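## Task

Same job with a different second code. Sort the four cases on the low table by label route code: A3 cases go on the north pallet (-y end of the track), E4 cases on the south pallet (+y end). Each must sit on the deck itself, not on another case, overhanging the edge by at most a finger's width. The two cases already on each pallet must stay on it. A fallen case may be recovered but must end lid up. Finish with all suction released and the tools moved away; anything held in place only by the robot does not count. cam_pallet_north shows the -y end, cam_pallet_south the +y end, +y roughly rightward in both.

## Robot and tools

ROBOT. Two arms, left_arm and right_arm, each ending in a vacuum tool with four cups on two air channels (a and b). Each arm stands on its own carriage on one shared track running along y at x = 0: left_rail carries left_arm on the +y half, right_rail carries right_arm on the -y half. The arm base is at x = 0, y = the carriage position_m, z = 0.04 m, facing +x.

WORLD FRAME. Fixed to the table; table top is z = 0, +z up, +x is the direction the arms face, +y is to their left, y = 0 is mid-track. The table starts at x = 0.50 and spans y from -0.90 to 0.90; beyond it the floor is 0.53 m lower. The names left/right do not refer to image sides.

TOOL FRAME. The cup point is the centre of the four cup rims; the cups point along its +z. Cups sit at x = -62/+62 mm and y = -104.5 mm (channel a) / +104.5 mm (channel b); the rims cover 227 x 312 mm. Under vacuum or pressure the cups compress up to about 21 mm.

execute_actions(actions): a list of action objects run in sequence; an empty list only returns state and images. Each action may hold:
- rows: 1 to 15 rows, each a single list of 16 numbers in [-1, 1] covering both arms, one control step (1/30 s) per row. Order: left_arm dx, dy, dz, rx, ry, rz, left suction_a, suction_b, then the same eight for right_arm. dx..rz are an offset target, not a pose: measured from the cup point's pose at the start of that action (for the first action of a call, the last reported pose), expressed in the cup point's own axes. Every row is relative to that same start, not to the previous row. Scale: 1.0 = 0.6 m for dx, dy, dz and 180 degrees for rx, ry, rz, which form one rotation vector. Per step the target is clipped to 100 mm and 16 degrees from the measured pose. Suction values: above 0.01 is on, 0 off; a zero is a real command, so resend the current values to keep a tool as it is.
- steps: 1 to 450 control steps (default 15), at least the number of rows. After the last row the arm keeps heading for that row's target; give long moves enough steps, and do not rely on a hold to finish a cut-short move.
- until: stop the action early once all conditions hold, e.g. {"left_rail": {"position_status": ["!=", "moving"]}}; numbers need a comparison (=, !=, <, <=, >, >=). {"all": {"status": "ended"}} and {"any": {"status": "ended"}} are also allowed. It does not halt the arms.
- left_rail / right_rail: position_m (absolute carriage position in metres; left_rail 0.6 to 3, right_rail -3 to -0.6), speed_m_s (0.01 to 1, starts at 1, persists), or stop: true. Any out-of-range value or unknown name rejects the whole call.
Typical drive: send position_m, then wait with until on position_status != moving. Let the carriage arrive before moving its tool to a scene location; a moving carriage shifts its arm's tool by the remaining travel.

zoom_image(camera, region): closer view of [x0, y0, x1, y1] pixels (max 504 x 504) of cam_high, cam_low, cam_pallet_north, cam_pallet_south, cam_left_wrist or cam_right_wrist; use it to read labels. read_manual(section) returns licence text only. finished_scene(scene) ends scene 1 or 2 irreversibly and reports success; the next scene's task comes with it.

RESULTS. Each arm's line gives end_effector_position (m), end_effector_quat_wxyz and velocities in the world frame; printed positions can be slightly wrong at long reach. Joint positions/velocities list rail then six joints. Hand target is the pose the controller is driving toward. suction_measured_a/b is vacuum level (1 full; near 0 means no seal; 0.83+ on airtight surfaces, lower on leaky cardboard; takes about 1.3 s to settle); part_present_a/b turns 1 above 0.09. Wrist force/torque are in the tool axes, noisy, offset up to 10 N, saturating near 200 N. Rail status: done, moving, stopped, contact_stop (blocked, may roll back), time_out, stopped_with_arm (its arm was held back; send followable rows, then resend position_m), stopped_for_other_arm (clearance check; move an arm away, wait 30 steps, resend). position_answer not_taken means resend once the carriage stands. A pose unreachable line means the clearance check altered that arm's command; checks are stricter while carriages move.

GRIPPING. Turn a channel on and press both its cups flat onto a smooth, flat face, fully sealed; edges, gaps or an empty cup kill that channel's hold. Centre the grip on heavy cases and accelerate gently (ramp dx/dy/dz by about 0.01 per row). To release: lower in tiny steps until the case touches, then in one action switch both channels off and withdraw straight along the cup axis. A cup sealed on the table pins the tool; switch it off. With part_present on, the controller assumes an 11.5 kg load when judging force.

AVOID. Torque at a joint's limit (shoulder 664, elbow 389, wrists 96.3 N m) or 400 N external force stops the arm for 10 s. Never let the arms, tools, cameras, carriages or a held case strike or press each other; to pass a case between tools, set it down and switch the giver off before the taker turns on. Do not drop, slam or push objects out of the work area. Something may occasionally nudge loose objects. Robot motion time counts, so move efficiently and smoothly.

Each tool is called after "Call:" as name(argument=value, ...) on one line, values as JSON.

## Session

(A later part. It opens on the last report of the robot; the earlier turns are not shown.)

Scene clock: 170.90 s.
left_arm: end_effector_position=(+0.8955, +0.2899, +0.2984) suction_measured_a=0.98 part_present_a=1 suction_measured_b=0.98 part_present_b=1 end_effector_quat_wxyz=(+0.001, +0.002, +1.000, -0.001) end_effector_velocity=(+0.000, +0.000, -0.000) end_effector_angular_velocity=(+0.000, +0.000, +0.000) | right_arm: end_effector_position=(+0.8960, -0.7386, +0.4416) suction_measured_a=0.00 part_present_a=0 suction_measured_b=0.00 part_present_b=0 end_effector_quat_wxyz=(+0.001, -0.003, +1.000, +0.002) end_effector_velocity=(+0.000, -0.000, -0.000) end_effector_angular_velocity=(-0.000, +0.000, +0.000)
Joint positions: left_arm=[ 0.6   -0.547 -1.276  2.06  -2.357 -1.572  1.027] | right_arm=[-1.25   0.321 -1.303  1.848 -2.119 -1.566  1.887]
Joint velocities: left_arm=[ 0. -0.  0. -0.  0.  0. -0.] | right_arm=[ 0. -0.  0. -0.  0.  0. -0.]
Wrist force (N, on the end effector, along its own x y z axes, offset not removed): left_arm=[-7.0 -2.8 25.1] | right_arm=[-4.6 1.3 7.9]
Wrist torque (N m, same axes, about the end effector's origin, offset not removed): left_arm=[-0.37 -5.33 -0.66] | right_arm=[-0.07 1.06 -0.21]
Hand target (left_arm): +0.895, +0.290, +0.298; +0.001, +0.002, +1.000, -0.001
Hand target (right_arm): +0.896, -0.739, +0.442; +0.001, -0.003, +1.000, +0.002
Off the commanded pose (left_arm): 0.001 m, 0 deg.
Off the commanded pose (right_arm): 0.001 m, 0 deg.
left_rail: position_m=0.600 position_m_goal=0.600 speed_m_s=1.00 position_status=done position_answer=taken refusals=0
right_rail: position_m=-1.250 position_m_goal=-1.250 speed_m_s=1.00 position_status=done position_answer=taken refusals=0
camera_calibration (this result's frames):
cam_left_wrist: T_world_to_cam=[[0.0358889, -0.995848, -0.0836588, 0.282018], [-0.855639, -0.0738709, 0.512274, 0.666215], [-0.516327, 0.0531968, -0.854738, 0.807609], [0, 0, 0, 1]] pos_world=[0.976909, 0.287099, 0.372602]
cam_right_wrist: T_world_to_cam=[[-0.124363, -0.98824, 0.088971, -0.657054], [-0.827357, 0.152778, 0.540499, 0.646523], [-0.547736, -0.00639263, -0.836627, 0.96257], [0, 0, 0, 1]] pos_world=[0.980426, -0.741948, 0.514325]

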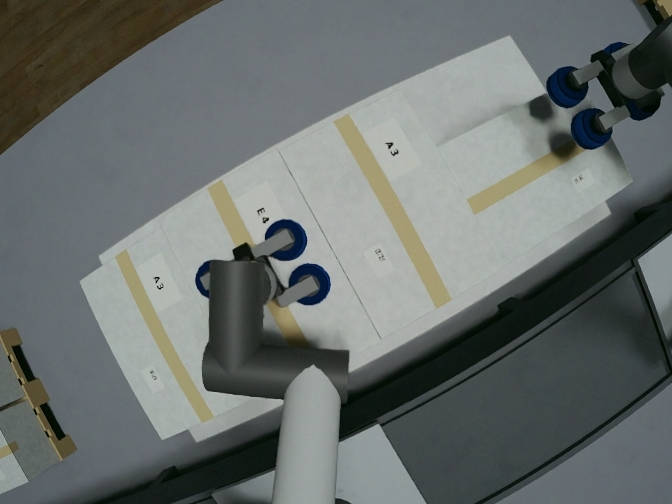

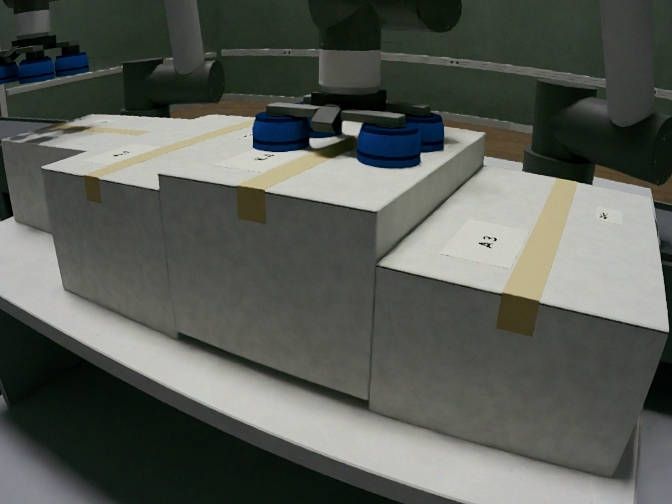

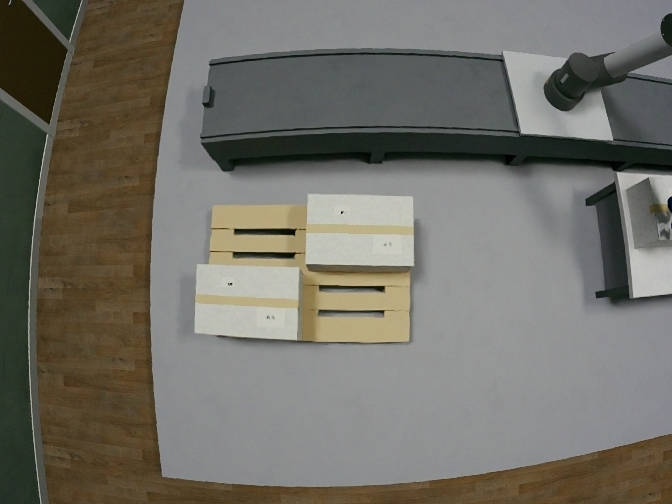

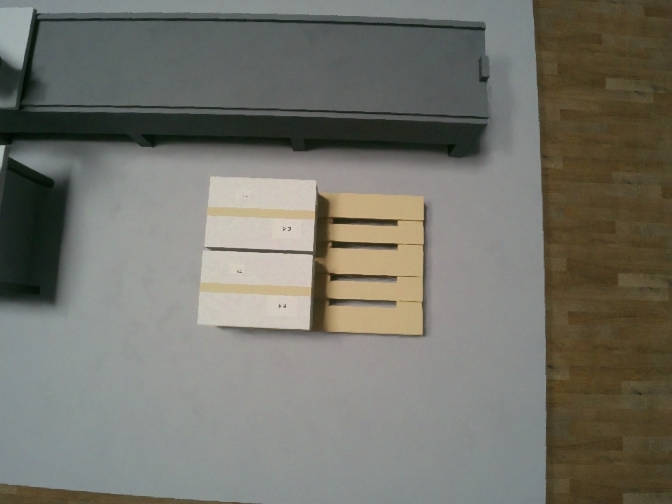

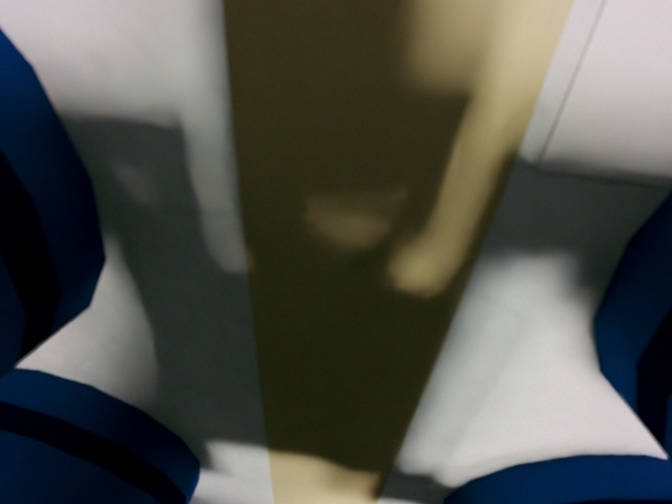

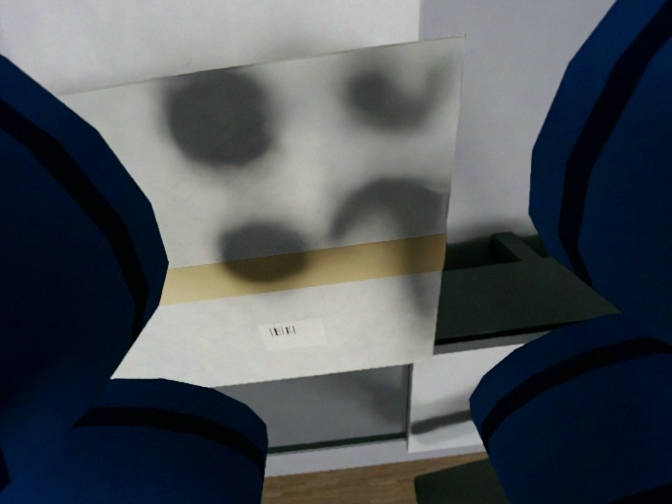

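Call:
execute_actions(actions=[{"rows": [[0,0,-0.005,0,0,0,1,1,0,0,0,0,0,0,0,0],[0,0,-0.015,0,0,0,1,1,0,0,0,0,0,0,0,0],[0,0,-0.031,0,0,0,1,1,0,0,0,0,0,0,0,0],[0,0,-0.051,0,0,0,1,1,0,0,0,0,0,0,0,0],[0,0,-0.077,0,0,0,1,1,0,0,0,0,0,0,0,0],[0,0,-0.107,0,0,0,1,1,0,0,0,0,0,0,0,0],[0,0,-0.143,0,0,0,1,1,0,0,0,0,0,0,0,0],[0,0,-0.184,0,0,0,1,1,0,0,0,0,0,0,0,0],[0,0,-0.23,0,0,0,1,1,0,0,0,0,0,0,0,0],[0,0,-0.28,0,0,0,1,1,0,0,0,0,0,0,0,0],[0,0,-0.33,0,0,0,1,1,0,0,0,0,0,0,0,0],[0,0,-0.38,0,0,0,1,1,0,0,0,0,0,0,0,0],[0,0,-0.43,0,0,0,1,1,0,0,0,0,0,0,0,0],[0,0,-0.475,0,0,0,1,1,0,0,0,0,0,0,0,0],[0,0,-0.51,0,0,0,1,1,0,0,0,0,0,0,0,0]], "steps": 27}])

Scene clock: 197.70 s.
left_arm: end_effector_position=(+0.8946, +0.2911, +0.5910) suction_measured_a=0.98 part_present_a=1 suction_measured_b=0.98 part_present_b=1 end_effector_quat_wxyz=(+0.003, +0.002, +1.000, -0.002) end_effector_velocity=(+0.000, -0.002, +0.104) end_effector_angular_velocity=(+0.019, +0.032, -0.000) | right_arm: end_effector_position=(+0.8960, -0.7386, +0.4416) suction_measured_a=0.00 part_present_a=0 suction_measured_b=0.00 part_present_b=0 end_effector_quat_wxyz=(+0.001, -0.003, +1.000, +0.002) end_effector_velocity=(+0.000, -0.000, -0.000) end_effector_angular_velocity=(-0.000, +0.000, -0.000)
Joint positions: left_arm=[ 0.6   -0.546 -1.476  1.836 -1.938 -1.572  1.028] | right_arm=[-1.25   0.321 -1.303  1.848 -2.119 -1.566  1.887]
Joint velocities: left_arm=[ 0.    -0.002 -0.033 -0.124  0.195 -0.    -0.002] | right_arm=[ 0. -0.  0.  0. -0.  0. -0.]
Wrist force (N, on the end effector, along its own x y z axes, offset not removed): left_arm=[0.9 -2.6 13.9] | right_arm=[-6.0 0.3 8.8]
Wrist torque (N m, same axes, about the end effector's origin, offset not removed): left_arm=[-0.18 -5.29 -0.62] | right_arm=[-0.27 1.11 -0.16]
Hand target (left_arm): +0.895, +0.291, +0.605; +0.001, +0.002, +1.000, -0.001
Hand target (right_arm): +0.896, -0.739, +0.442; +0.001, -0.003, +1.000, +0.002
Off the commanded pose (left_arm): 0.013 m, 0 deg.
Off the commanded pose (right_arm): 0.000 m, 0 deg.
left_rail: position_m=0.600 position_m_goal=0.600 speed_m_s=1.00 position_status=done position_answer=taken refusals=0
right_rail: position_m=-1.250 position_m_goal=-1.250 speed_m_s=1.00 position_status=done position_answer=taken refusals=0
camera_calibration (this result's frames):
cam_left_wrist: T_world_to_cam=[[0.03597, -0.996094, -0.0806394, 0.305866], [-0.858102, -0.0721436, 0.508386, 0.519605], [-0.512218, 0.0509102, -0.857345, 1.05572], [0, 0, 0, 1]] pos_world=[0.975628, 0.28841, 0.665618]
cam_right_wrist: T_world_to_cam=[[-0.124363, -0.98824, 0.0889709, -0.657054], [-0.827357, 0.152778, 0.540499, 0.646523], [-0.547736, -0.00639237, -0.836627, 0.96257], [0, 0, 0, 1]] pos_world=[0.980426, -0.741948, 0.514325]

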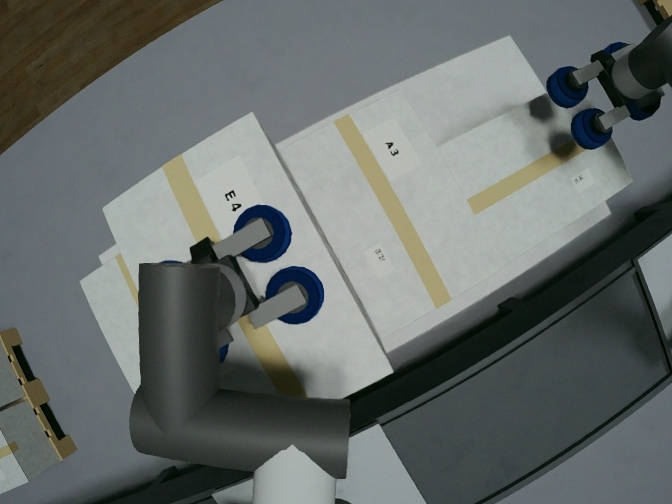

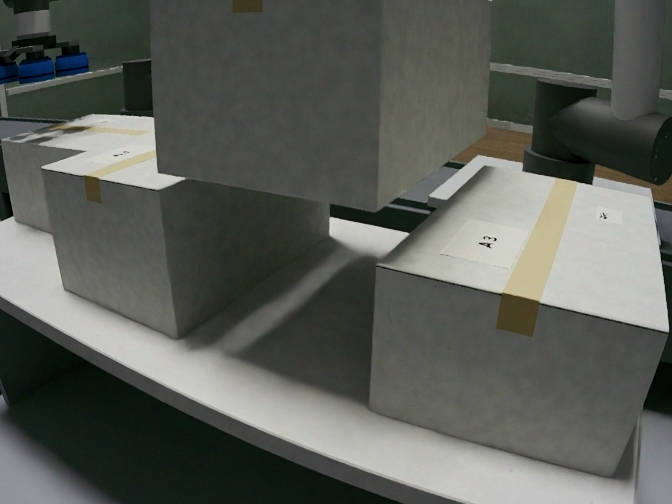

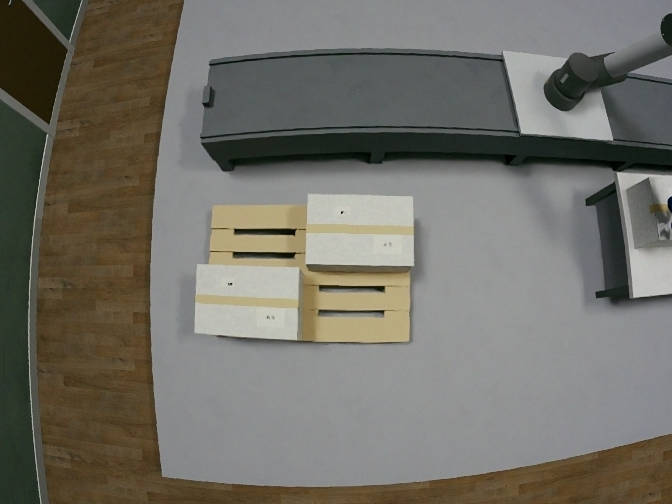

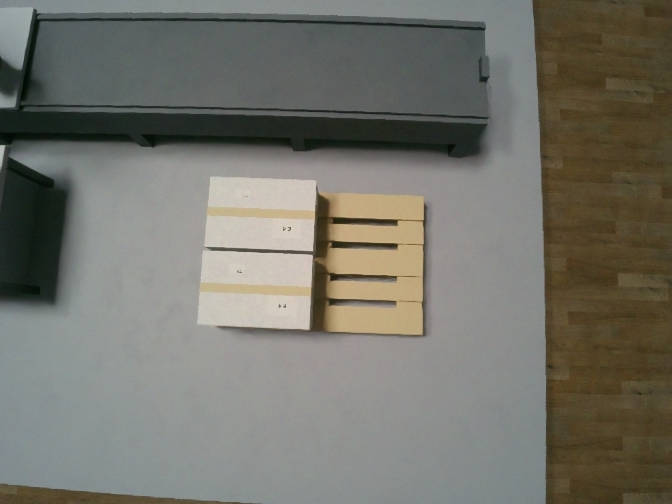

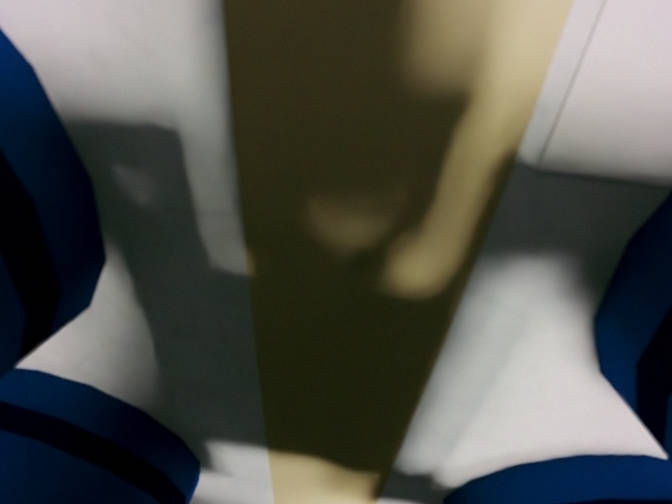

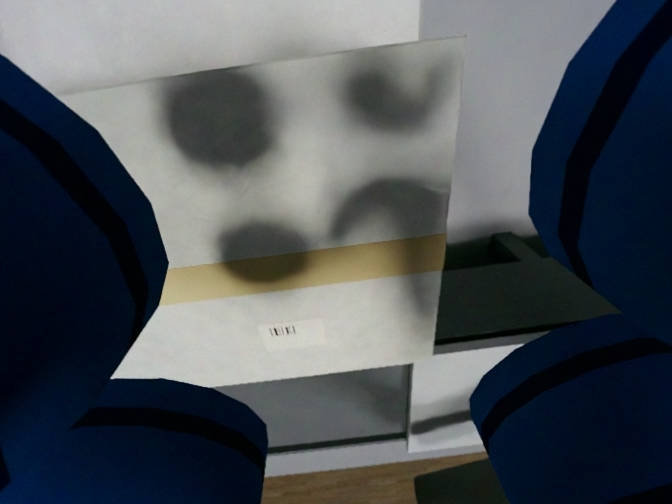

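Call:
execute_actions(actions=[{"left_rail": {"position_m": 3.0}, "rows": [[-0.005,0.003,-0.02,0,0,-0.005,1,1,0,0,0,0,0,0,0,0],[-0.015,0.009,-0.023,0,0,-0.015,1,1,0,0,0,0,0,0,0,0],[-0.031,0.018,-0.023,0,0,-0.03,1,1,0,0,0,0,0,0,0,0],[-0.051,0.031,-0.023,0,0,-0.05,1,1,0,0,0,0,0,0,0,0],[-0.076,0.046,-0.023,0,0,-0.075,1,1,0,0,0,0,0,0,0,0],[-0.107,0.064,-0.023,0,0,-0.105,1,1,0,0,0,0,0,0,0,0],[-0.143,0.086,-0.023,0,0,-0.14,1,1,0,0,0,0,0,0,0,0],[-0.183,0.111,-0.023,0,0,-0.18,1,1,0,0,0,0,0,0,0,0],[-0.229,0.138,-0.023,0,0,-0.225,1,1,0,0,0,0,0,0,0,0],[-0.28,0.169,-0.023,0,0,-0.275,1,1,0,0,0,0,0,0,0,0],[-0.331,0.2,-0.023,0,0,-0.325,1,1,0,0,0,0,0,0,0,0],[-0.382,0.23,-0.023,0,0,-0.375,1,1,0,0,0,0,0,0,0,0],[-0.433,0.261,-0.023,0,0,-0.425,1,1,0,0,0,0,0,0,0,0],[-0.473,0.286,-0.023,0,0,-0.465,1,1,0,0,0,0,0,0,0,0],[-0.509,0.307,-0.023,0,0,-0.5,1,1,0,0,0,0,0,0,0,0]], "steps": 40}, {"right_rail": {"position_m": -0.6}, "rows": [[0,0,0,0,0,0,1,1,0,0,0,0,0,0,0,0]], "steps": 1}])

Scene clock: 211.77 s.
left_arm: end_effector_position=(+1.1993, +1.5587, +0.6058) suction_measured_a=0.98 part_present_a=1 suction_measured_b=0.98 part_present_b=1 end_effector_quat_wxyz=(-0.001, +0.677, -0.736, +0.007) end_effector_velocity=(+0.006, +1.001, +0.000) end_effector_angular_velocity=(+0.009, +0.022, +0.545) | right_arm: end_effector_position=(+0.8960, -0.7386, +0.4416) suction_measured_a=0.00 part_present_a=0 suction_measured_b=0.00 part_present_b=0 end_effector_quat_wxyz=(+0.001, -0.003, +1.000, +0.002) end_effector_velocity=(-0.000, +0.003, -0.000) end_effector_angular_velocity=(-0.000, +0.000, +0.000)
Joint positions: left_arm=[ 1.685 -0.271 -1.189  1.444 -1.838 -1.576 -0.188] | right_arm=[-1.25   0.321 -1.303  1.848 -2.119 -1.566  1.887]
Joint velocities: left_arm=[ 1.     0.001  0.012 -0.023  0.032  0.009 -0.544] | right_arm=[ 0.004 -0.     0.     0.     0.    -0.    -0.   ]
Wrist force (N, on the end effector, along its own x y z axes, offset not removed): left_arm=[-2.3 -3.5 28.1] | right_arm=[-4.0 1.1 5.2]
Wrist torque (N m, same axes, about the end effector's origin, offset not removed): left_arm=[0.00 -5.59 -3.41] | right_arm=[-0.25 1.04 -0.23]
Hand target (left_arm): +1.199, +1.607, +0.606; -0.001, +0.669, -0.743, +0.007
Hand target (right_arm): +0.896, -0.737, +0.442; +0.001, -0.003, +1.000, +0.002
Off the commanded pose (left_arm): 0.000 m, 1 deg.
Off the commanded pose (right_arm): 0.000 m, 0 deg.
left_rail: position_m=1.685 position_m_goal=3.000 speed_m_s=1.00 position_status=moving position_answer=taken refusals=0
right_rail: position_m=-1.250 position_m_goal=-0.600 speed_m_s=1.00 position_status=moving position_answer=taken refusals=0
camera_calibration (this result's frames):
cam_left_wrist: T_world_to_cam=[[0.996165, -0.0446124, -0.0752602, -1.07911], [0.00107868, -0.853895, 0.520445, 1.04578], [-0.0874826, -0.51853, -0.850572, 1.53406], [0, 0, 0, 1]] pos_world=[1.20805, 1.6403, 0.679347]
cam_right_wrist: T_world_to_cam=[[-0.124363, -0.98824, 0.088971, -0.657035], [-0.827357, 0.152778, 0.540499, 0.646521], [-0.547736, -0.00639237, -0.836627, 0.96257], [0, 0, 0, 1]] pos_world=[0.980426, -0.74193, 0.514325]

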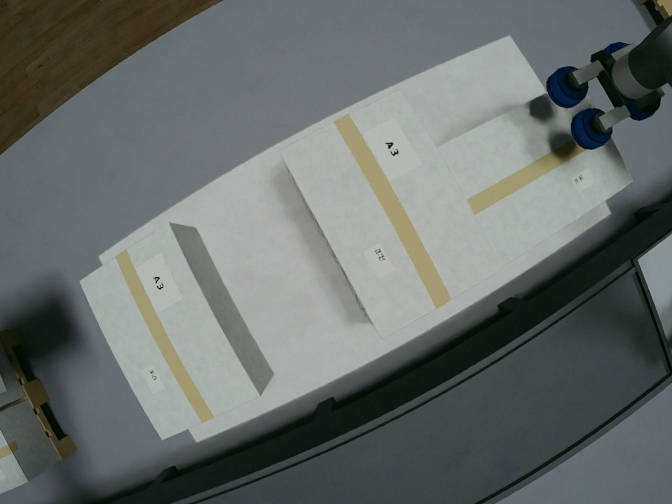

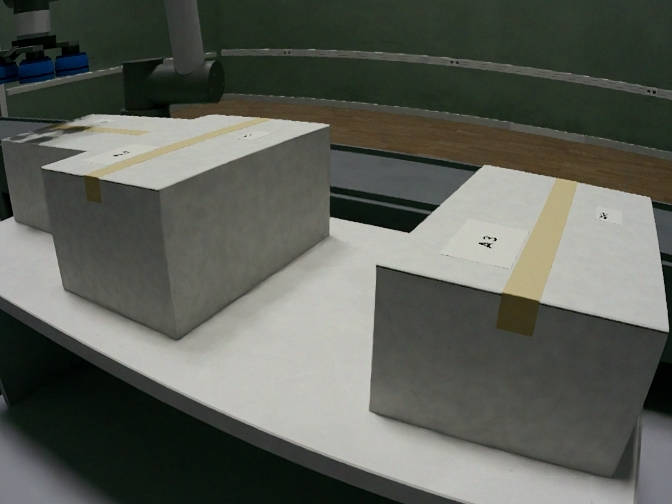

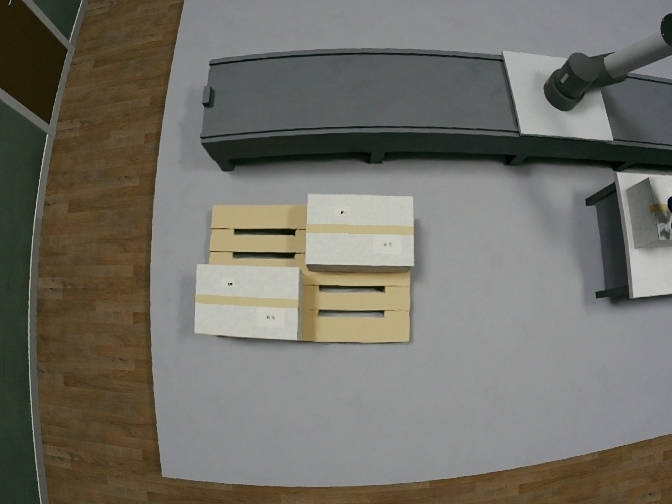

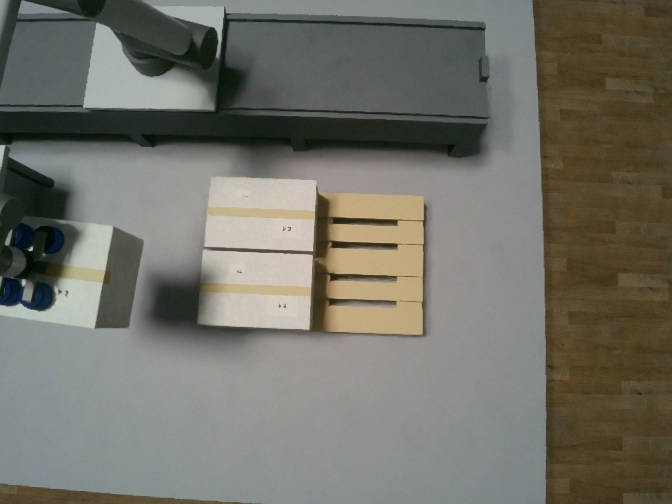

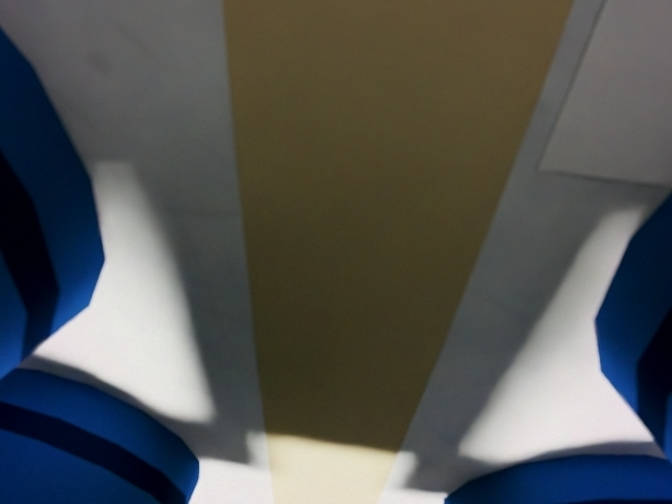

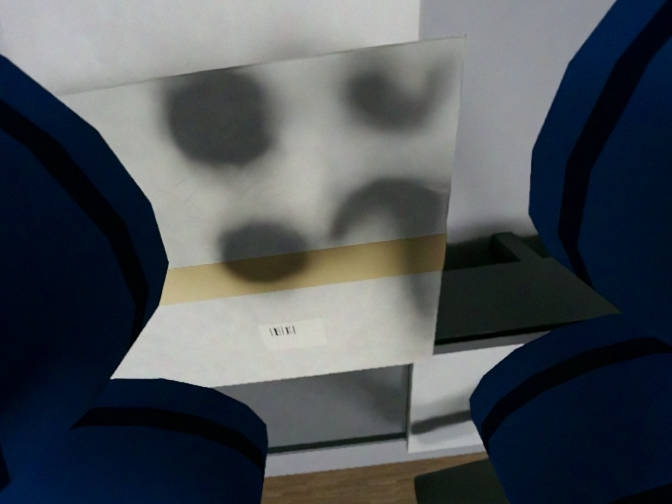

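Call:
execute_actions(actions=[])

Scene clock: 213.37 s.
left_arm: end_effector_position=(+1.1990, +2.8740, +0.6058) suction_measured_a=0.98 part_present_a=1 suction_measured_b=0.98 part_present_b=1 end_effector_quat_wxyz=(+0.001, -0.669, +0.743, -0.007) end_effector_velocity=(-0.001, -0.010, +0.000) end_effector_angular_velocity=(-0.016, +0.001, -0.007) | right_arm: end_effector_position=(+0.8960, -0.0887, +0.4416) suction_measured_a=0.00 part_present_a=0 suction_measured_b=0.00 part_present_b=0 end_effector_quat_wxyz=(+0.001, -0.003, +1.000, +0.002) end_effector_velocity=(+0.000, -0.000, -0.000) end_effector_angular_velocity=(-0.000, +0.000, -0.000)
Joint positions: left_arm=[ 3.    -0.271 -1.189  1.445 -1.839 -1.577 -0.166] | right_arm=[-0.6    0.321 -1.303  1.848 -2.119 -1.567  1.887]
Joint velocities: left_arm=[ 0.    -0.005  0.    -0.    -0.003 -0.016  0.002] | right_arm=[ 0. -0.  0. -0.  0. -0.  0.]
Wrist force (N, on the end effector, along its own x y z axes, offset not removed): left_arm=[-19.4 -1.6 24.7] | right_arm=[-4.1 3.3 9.0]
Wrist torque (N m, same axes, about the end effector's origin, offset not removed): left_arm=[-0.04 -9.23 -1.07] | right_arm=[0.11 0.88 -0.23]
Hand target (left_arm): +1.199, +2.874, +0.606; +0.001, -0.669, +0.743, -0.007
Hand target (right_arm): +0.896, -0.089, +0.442; +0.001, -0.003, +1.000, +0.002
Off the commanded pose (left_arm): 0.000 m, 0 deg.
Off the commanded pose (right_arm): 0.000 m, 0 deg.
left_rail: position_m=3.000 position_m_goal=3.000 speed_m_s=1.00 position_status=done position_answer=taken refusals=0
right_rail: position_m=-0.600 position_m_goal=-0.600 speed_m_s=1.00 position_status=done position_answer=taken refusals=0
camera_calibration (this result's frames):
cam_left_wrist: T_world_to_cam=[[0.995061, -0.0659637, -0.0741727, -0.958081], [-0.0177638, -0.853524, 0.520751, 2.1903], [-0.0976588, -0.516862, -0.85048, 2.22343], [0, 0, 0, 1]] pos_world=[1.20939, 2.95548, 0.679318]
cam_right_wrist: T_world_to_cam=[[-0.124351, -0.988237, 0.0890183, -0.0147285], [-0.827352, 0.152794, 0.540502, 0.547241], [-0.547746, -0.00643724, -0.83662, 0.966719], [0, 0, 0, 1]] pos_world=[0.980446, -0.0919475, 0.514302]

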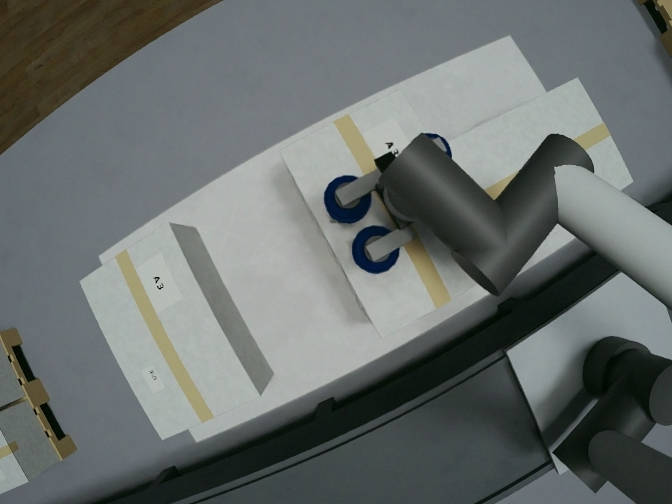

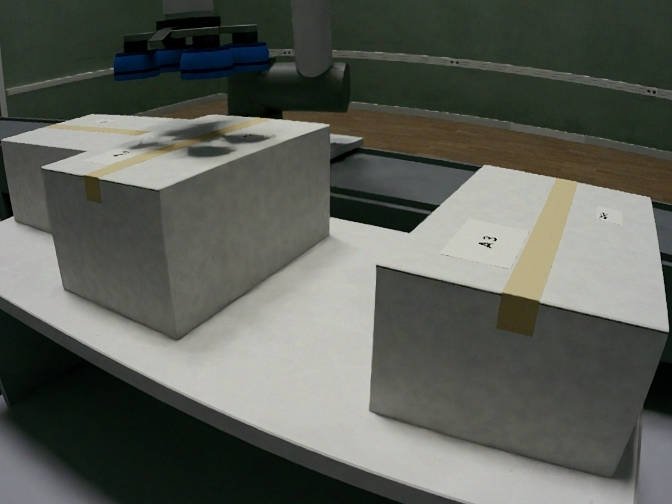

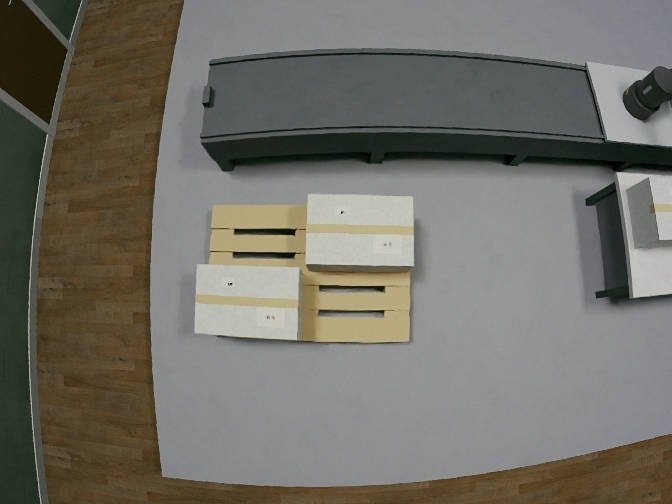

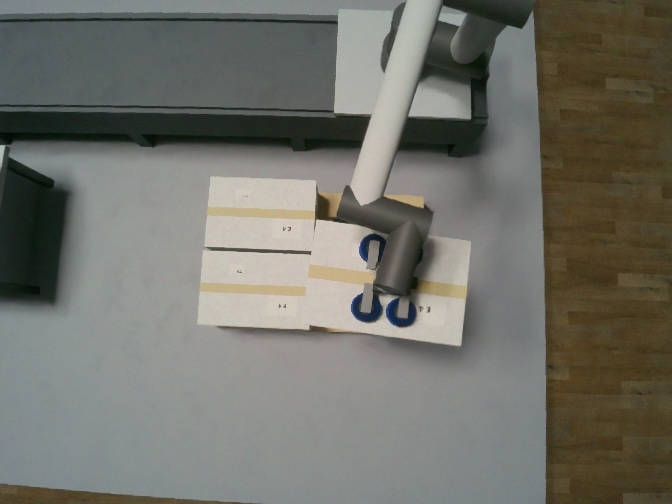

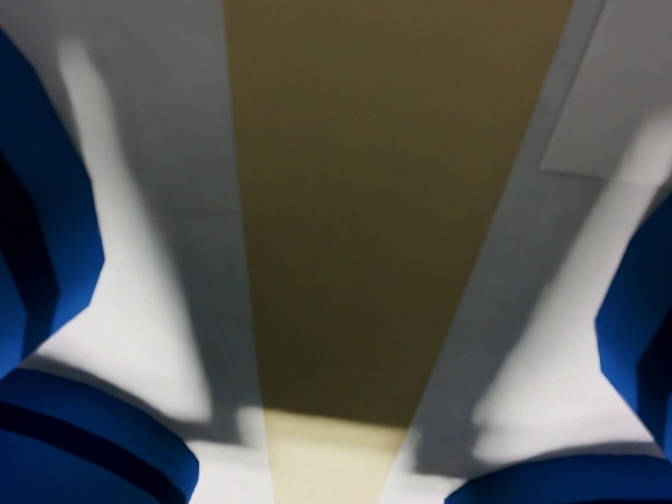

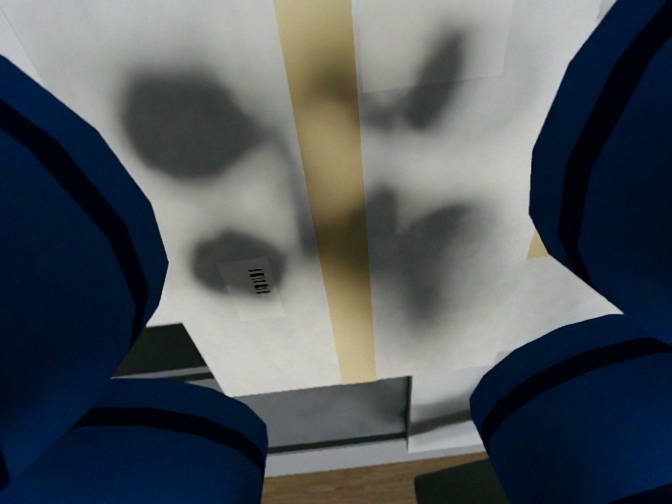

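Call:
zoom_image(camera="cam_pallet_south", region=[180, 160, 500, 400])

Call:
zoom_image(camera="cam_right_wrist", region=[84, 0, 588, 504])

Region (180, 160, 500, 400) of cam_pallet_south's 672x504 image, scaled by 1.575, with more detail than that image has; it fills the top 378 rows of this view, and the rest is white.

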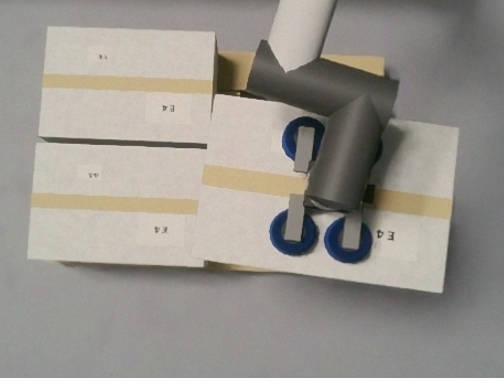

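Region (84, 0, 588, 504) of cam_right_wrist's 672x504 image, scaled by 1.000.

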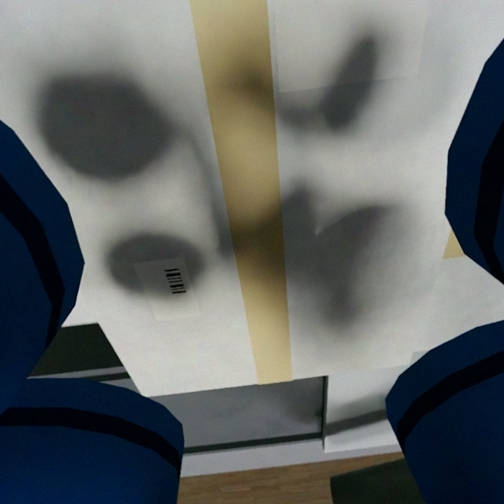

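Call:
execute_actions(actions=[{"rows": [[-0.0004,0,0.006,0,0,-0.0003,1,1,0,0,0.002,0,0,0,0,0],[-0.001,0,0.019,0,0,-0.001,1,1,0,-0.001,0.007,0,0,0,0,0],[-0.002,-0.001,0.039,0,0,-0.002,1,1,0,-0.001,0.014,0,0,0,0,0],[-0.004,-0.001,0.064,0,0,-0.003,1,1,0,-0.002,0.024,0,0,0,0,0],[-0.006,-0.002,0.096,0,0,-0.005,1,1,0,-0.004,0.036,0,0,0,0,0],[-0.008,-0.003,0.135,0,0,-0.007,1,1,0,-0.005,0.051,0,0,0,0,0],[-0.011,-0.004,0.18,0,0,-0.01,1,1,0,-0.007,0.067,0,0,0,0,0],[-0.014,-0.005,0.231,0,0,-0.012,1,1,0,-0.009,0.087,0,0,0,0,0],[-0.018,-0.006,0.289,0,0,-0.016,1,1,0,-0.011,0.108,0,0,0,0,0],[-0.022,-0.008,0.354,0,0,-0.019,1,1,0,-0.013,0.133,0,0,0,0,0],[-0.026,-0.009,0.418,0,0,-0.022,1,1,0,-0.016,0.157,0,0,0,0,0],[-0.03,-0.0105,0.482,0,0,-0.026,1,1,0,-0.018,0.181,0,0,0,0,0],[-0.034,-0.012,0.547,0,0,-0.029,1,1,0,-0.02,0.205,0,0,0,1,1],[-0.037,-0.013,0.598,0,0,-0.032,1,1,0,-0.022,0.224,0,0,0,1,1],[-0.04,-0.014,0.643,0,0,-0.0345,1,1,0,-0.024,0.241,0,0,0,1,1]], "steps": 30}])

Scene clock: 267.27 s.
left_arm: end_effector_position=(+1.2093, +2.8933, +0.2387) suction_measured_a=0.98 part_present_a=1 suction_measured_b=0.98 part_present_b=1 end_effector_quat_wxyz=(+0.001, +0.708, -0.706, +0.005) end_effector_velocity=(+0.032, +0.002, -0.145) end_effector_angular_velocity=(-0.006, -0.028, +0.008) | right_arm: end_effector_position=(+0.8962, -0.1024, +0.2982) suction_measured_a=0.00 part_present_a=0 suction_measured_b=0.00 part_present_b=0 end_effector_quat_wxyz=(+0.000, -0.003, +1.000, +0.002) end_effector_velocity=(+0.002, -0.000, -0.010) end_effector_angular_velocity=(+0.001, -0.002, +0.000)
Joint positions: left_arm=[ 3.    -0.253 -0.984  1.682 -2.277 -1.577 -0.256] | right_arm=[-0.6    0.308 -1.203  1.949 -2.319 -1.566  1.874]
Joint velocities: left_arm=[ 0.     0.008  0.134  0.019 -0.182  0.001 -0.   ] | right_arm=[ 0.    -0.001  0.01   0.005 -0.017  0.    -0.001]
Wrist force (N, on the end effector, along its own x y z axes, offset not removed): left_arm=[-4.1 -7.0 41.4] | right_arm=[-4.4 2.4 4.4]
Wrist torque (N m, same axes, about the end effector's origin, offset not removed): left_arm=[-0.13 -6.04 -0.93] | right_arm=[0.07 1.00 -0.24]
Hand target (left_arm): +1.214, +2.894, +0.220; -0.000, +0.708, -0.706, +0.007
Hand target (right_arm): +0.896, -0.103, +0.297; +0.001, -0.003, +1.000, +0.002
Off the commanded pose (left_arm): 0.019 m, 0 deg.
Off the commanded pose (right_arm): 0.001 m, 0 deg.
left_rail: position_m=3.000 position_m_goal=3.000 speed_m_s=1.00 position_status=done position_answer=taken refusals=0
right_rail: position_m=-0.600 position_m_goal=-0.600 speed_m_s=1.00 position_status=done position_answer=taken refusals=0
camera_calibration (this result's frames):
cam_left_wrist: T_world_to_cam=[[0.996025, 0.0409518, -0.079104, -1.30365], [0.0763198, -0.850267, 0.520789, 2.27484], [-0.0459323, -0.524756, -0.850013, 1.88237], [0, 0, 0, 1]] pos_world=[1.21132, 2.9754, 0.312202]
cam_right_wrist: T_world_to_cam=[[-0.124336, -0.98823, 0.089119, -0.01561], [-0.82722, 0.152838, 0.540693, 0.626837], [-0.547949, -0.00649368, -0.836486, 0.846964], [0, 0, 0, 1]] pos_world=[0.980684, -0.105731, 0.370939]

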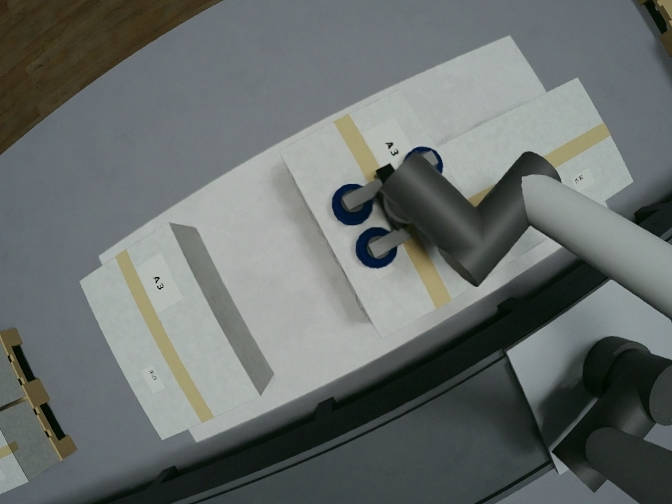

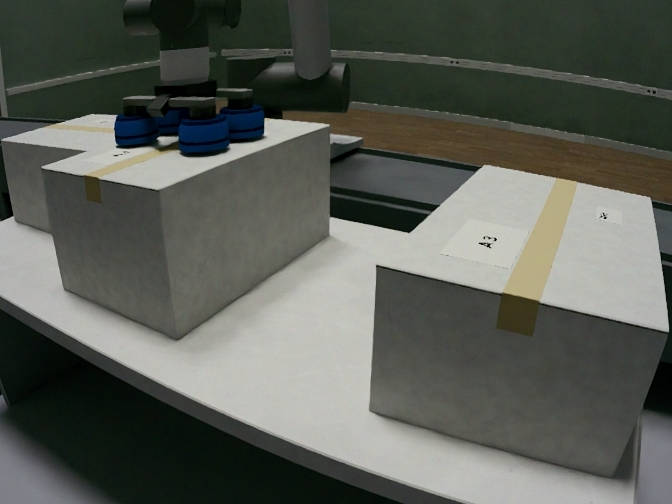

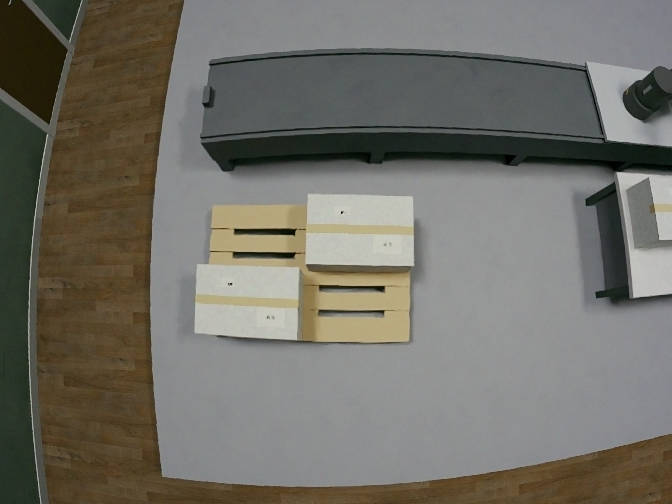

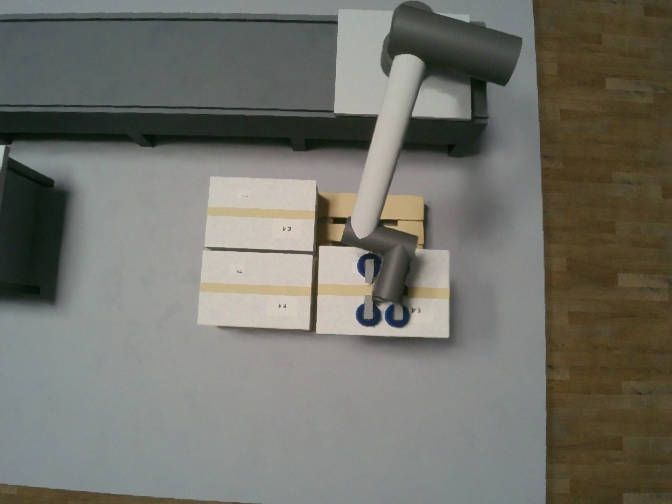

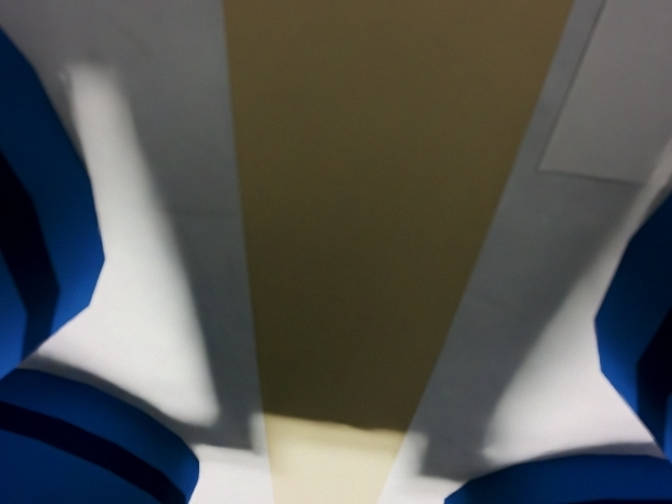

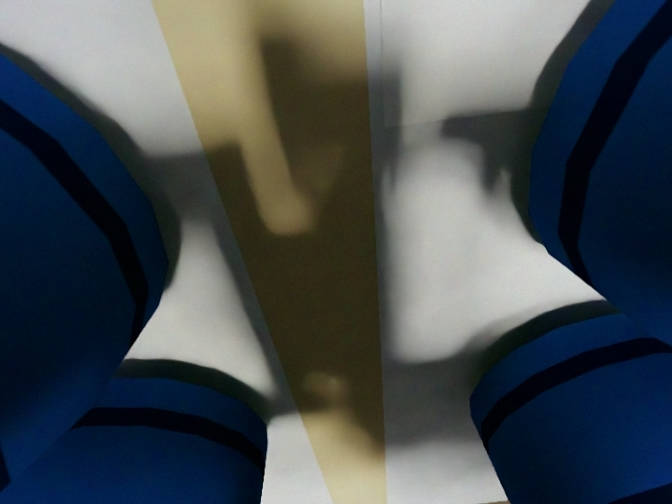

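Call:
execute_actions(actions=[])

Call:
zoom_image(camera="cam_pallet_south", region=[290, 170, 470, 350])

Scene clock: 268.47 s.
left_arm: end_effector_position=(+1.2136, +2.8936, +0.2200) suction_measured_a=0.98 part_present_a=1 suction_measured_b=0.98 part_present_b=1 end_effector_quat_wxyz=(-0.000, +0.708, -0.706, +0.007) end_effector_velocity=(-0.000, +0.000, -0.000) end_effector_angular_velocity=(+0.000, +0.000, +0.000) | right_arm: end_effector_position=(+0.8964, -0.1025, +0.2968) suction_measured_a=0.00 part_present_a=0 suction_measured_b=0.00 part_present_b=0 end_effector_quat_wxyz=(+0.001, -0.003, +1.000, +0.002) end_effector_velocity=(-0.000, -0.000, -0.000) end_effector_angular_velocity=(-0.000, +0.000, -0.000)
Joint positions: left_arm=[ 3.    -0.252 -0.966  1.684 -2.301 -1.577 -0.256] | right_arm=[-0.6    0.308 -1.202  1.95  -2.321 -1.566  1.874]
Joint velocities: left_arm=[ 0.  0.  0.  0. -0.  0.  0.] | right_arm=[ 0. -0.  0.  0.  0. -0. -0.]
Wrist force (N, on the end effector, along its own x y z axes, offset not removed): left_arm=[-4.8 -4.1 29.3] | right_arm=[-6.4 3.5 6.5]
Wrist torque (N m, same axes, about the end effector's origin, offset not removed): left_arm=[-0.79 -5.37 -0.64] | right_arm=[0.22 1.30 -0.22]
Hand target (left_arm): +1.214, +2.894, +0.220; -0.000, +0.708, -0.706, +0.007
Hand target (right_arm): +0.896, -0.103, +0.297; +0.001, -0.003, +1.000, +0.002
Off the commanded pose (left_arm): 0.000 m, 0 deg.
Off the commanded pose (right_arm): 0.000 m, 0 deg.
left_rail: position_m=3.000 position_m_goal=3.000 speed_m_s=1.00 position_status=done position_answer=taken refusals=0
right_rail: position_m=-0.600 position_m_goal=-0.600 speed_m_s=1.00 position_status=done position_answer=taken refusals=0
camera_calibration (this result's frames):
cam_left_wrist: T_world_to_cam=[[0.996261, 0.0420015, -0.0754991, -1.31353], [0.0753564, -0.849867, 0.521582, 2.28441], [-0.042257, -0.525321, -0.849854, 1.86396], [0, 0, 0, 1]] pos_world=[1.21524, 2.9758, 0.293413]
cam_right_wrist: T_world_to_cam=[[-0.124352, -0.988238, 0.0890114, -0.0154819], [-0.827353, 0.152791, 0.540501, 0.627921], [-0.547744, -0.00643135, -0.836622, 0.845746], [0, 0, 0, 1]] pos_world=[0.980839, -0.105801, 0.369555]

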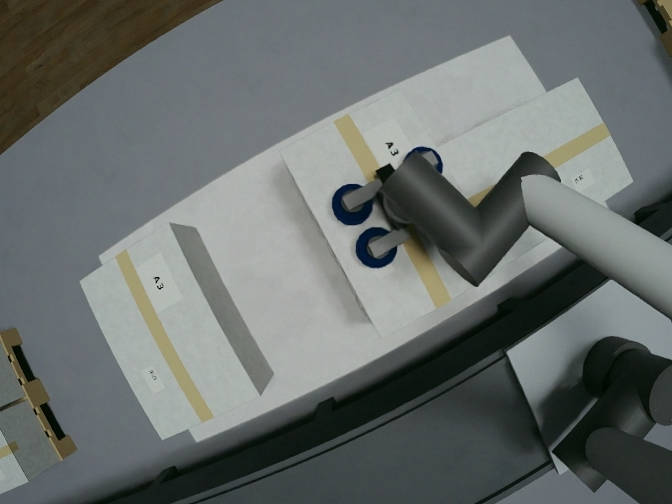

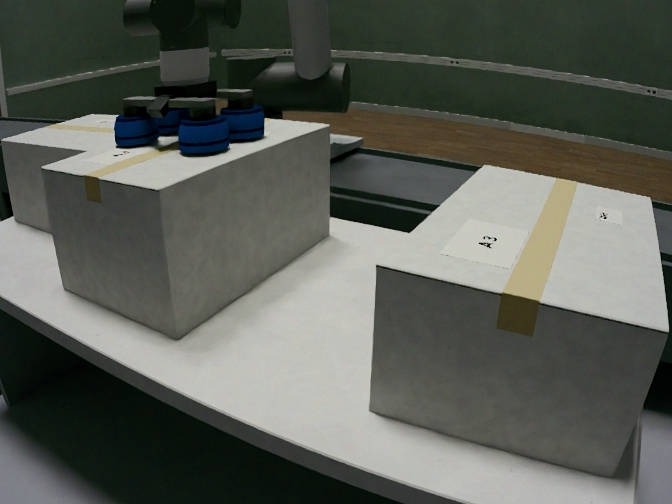

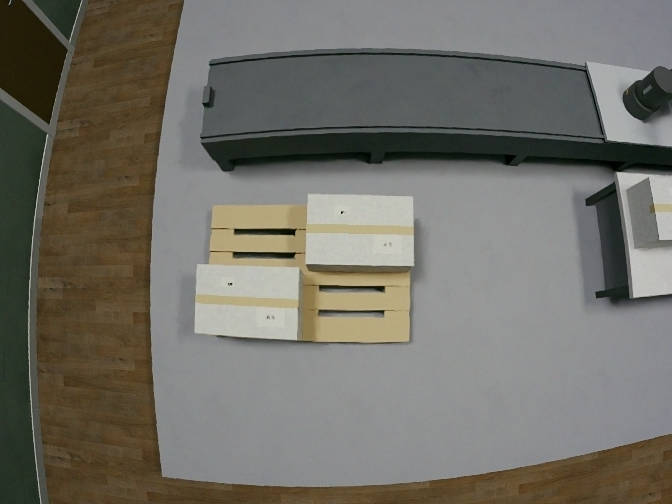

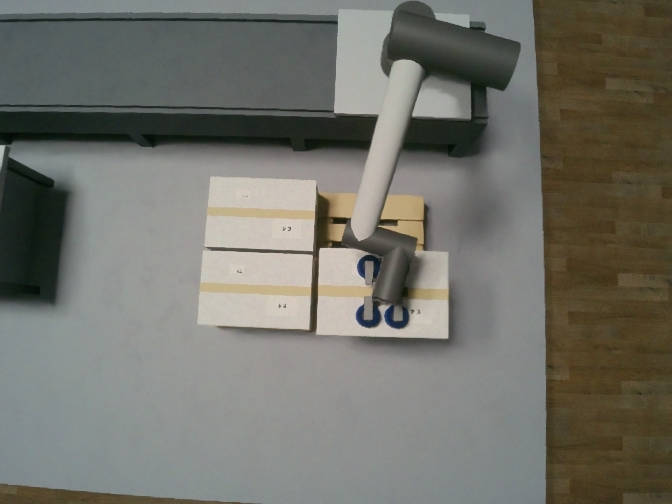

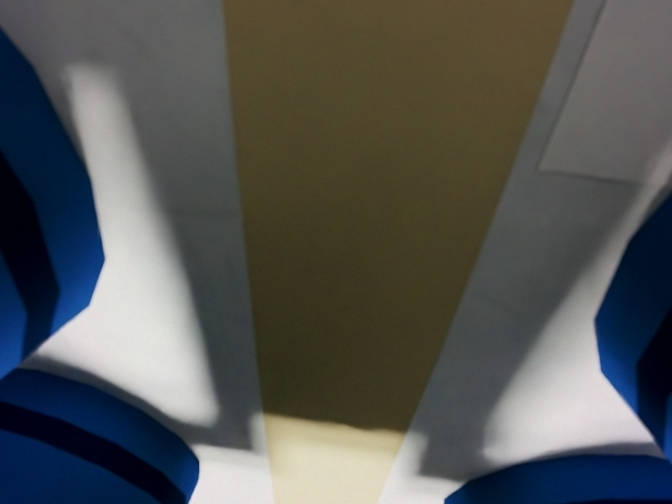

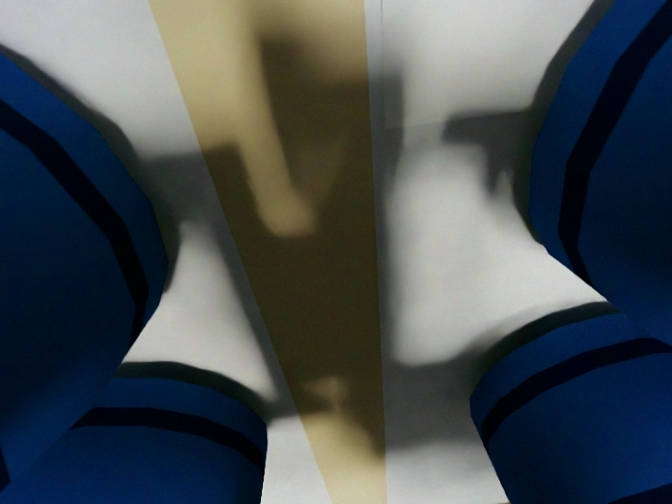

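Region (290, 170, 470, 350) of cam_pallet_south's 672x504 image, scaled by 2.800, with more detail than that image has.

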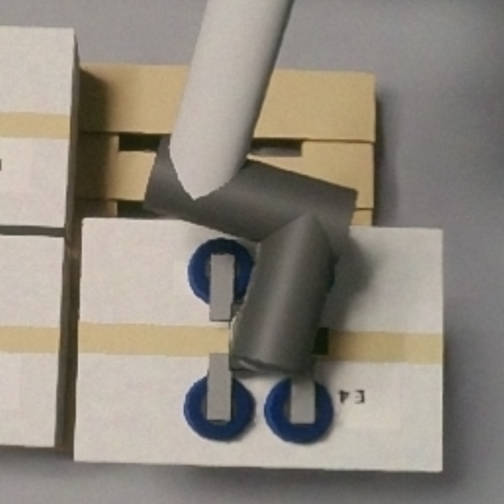

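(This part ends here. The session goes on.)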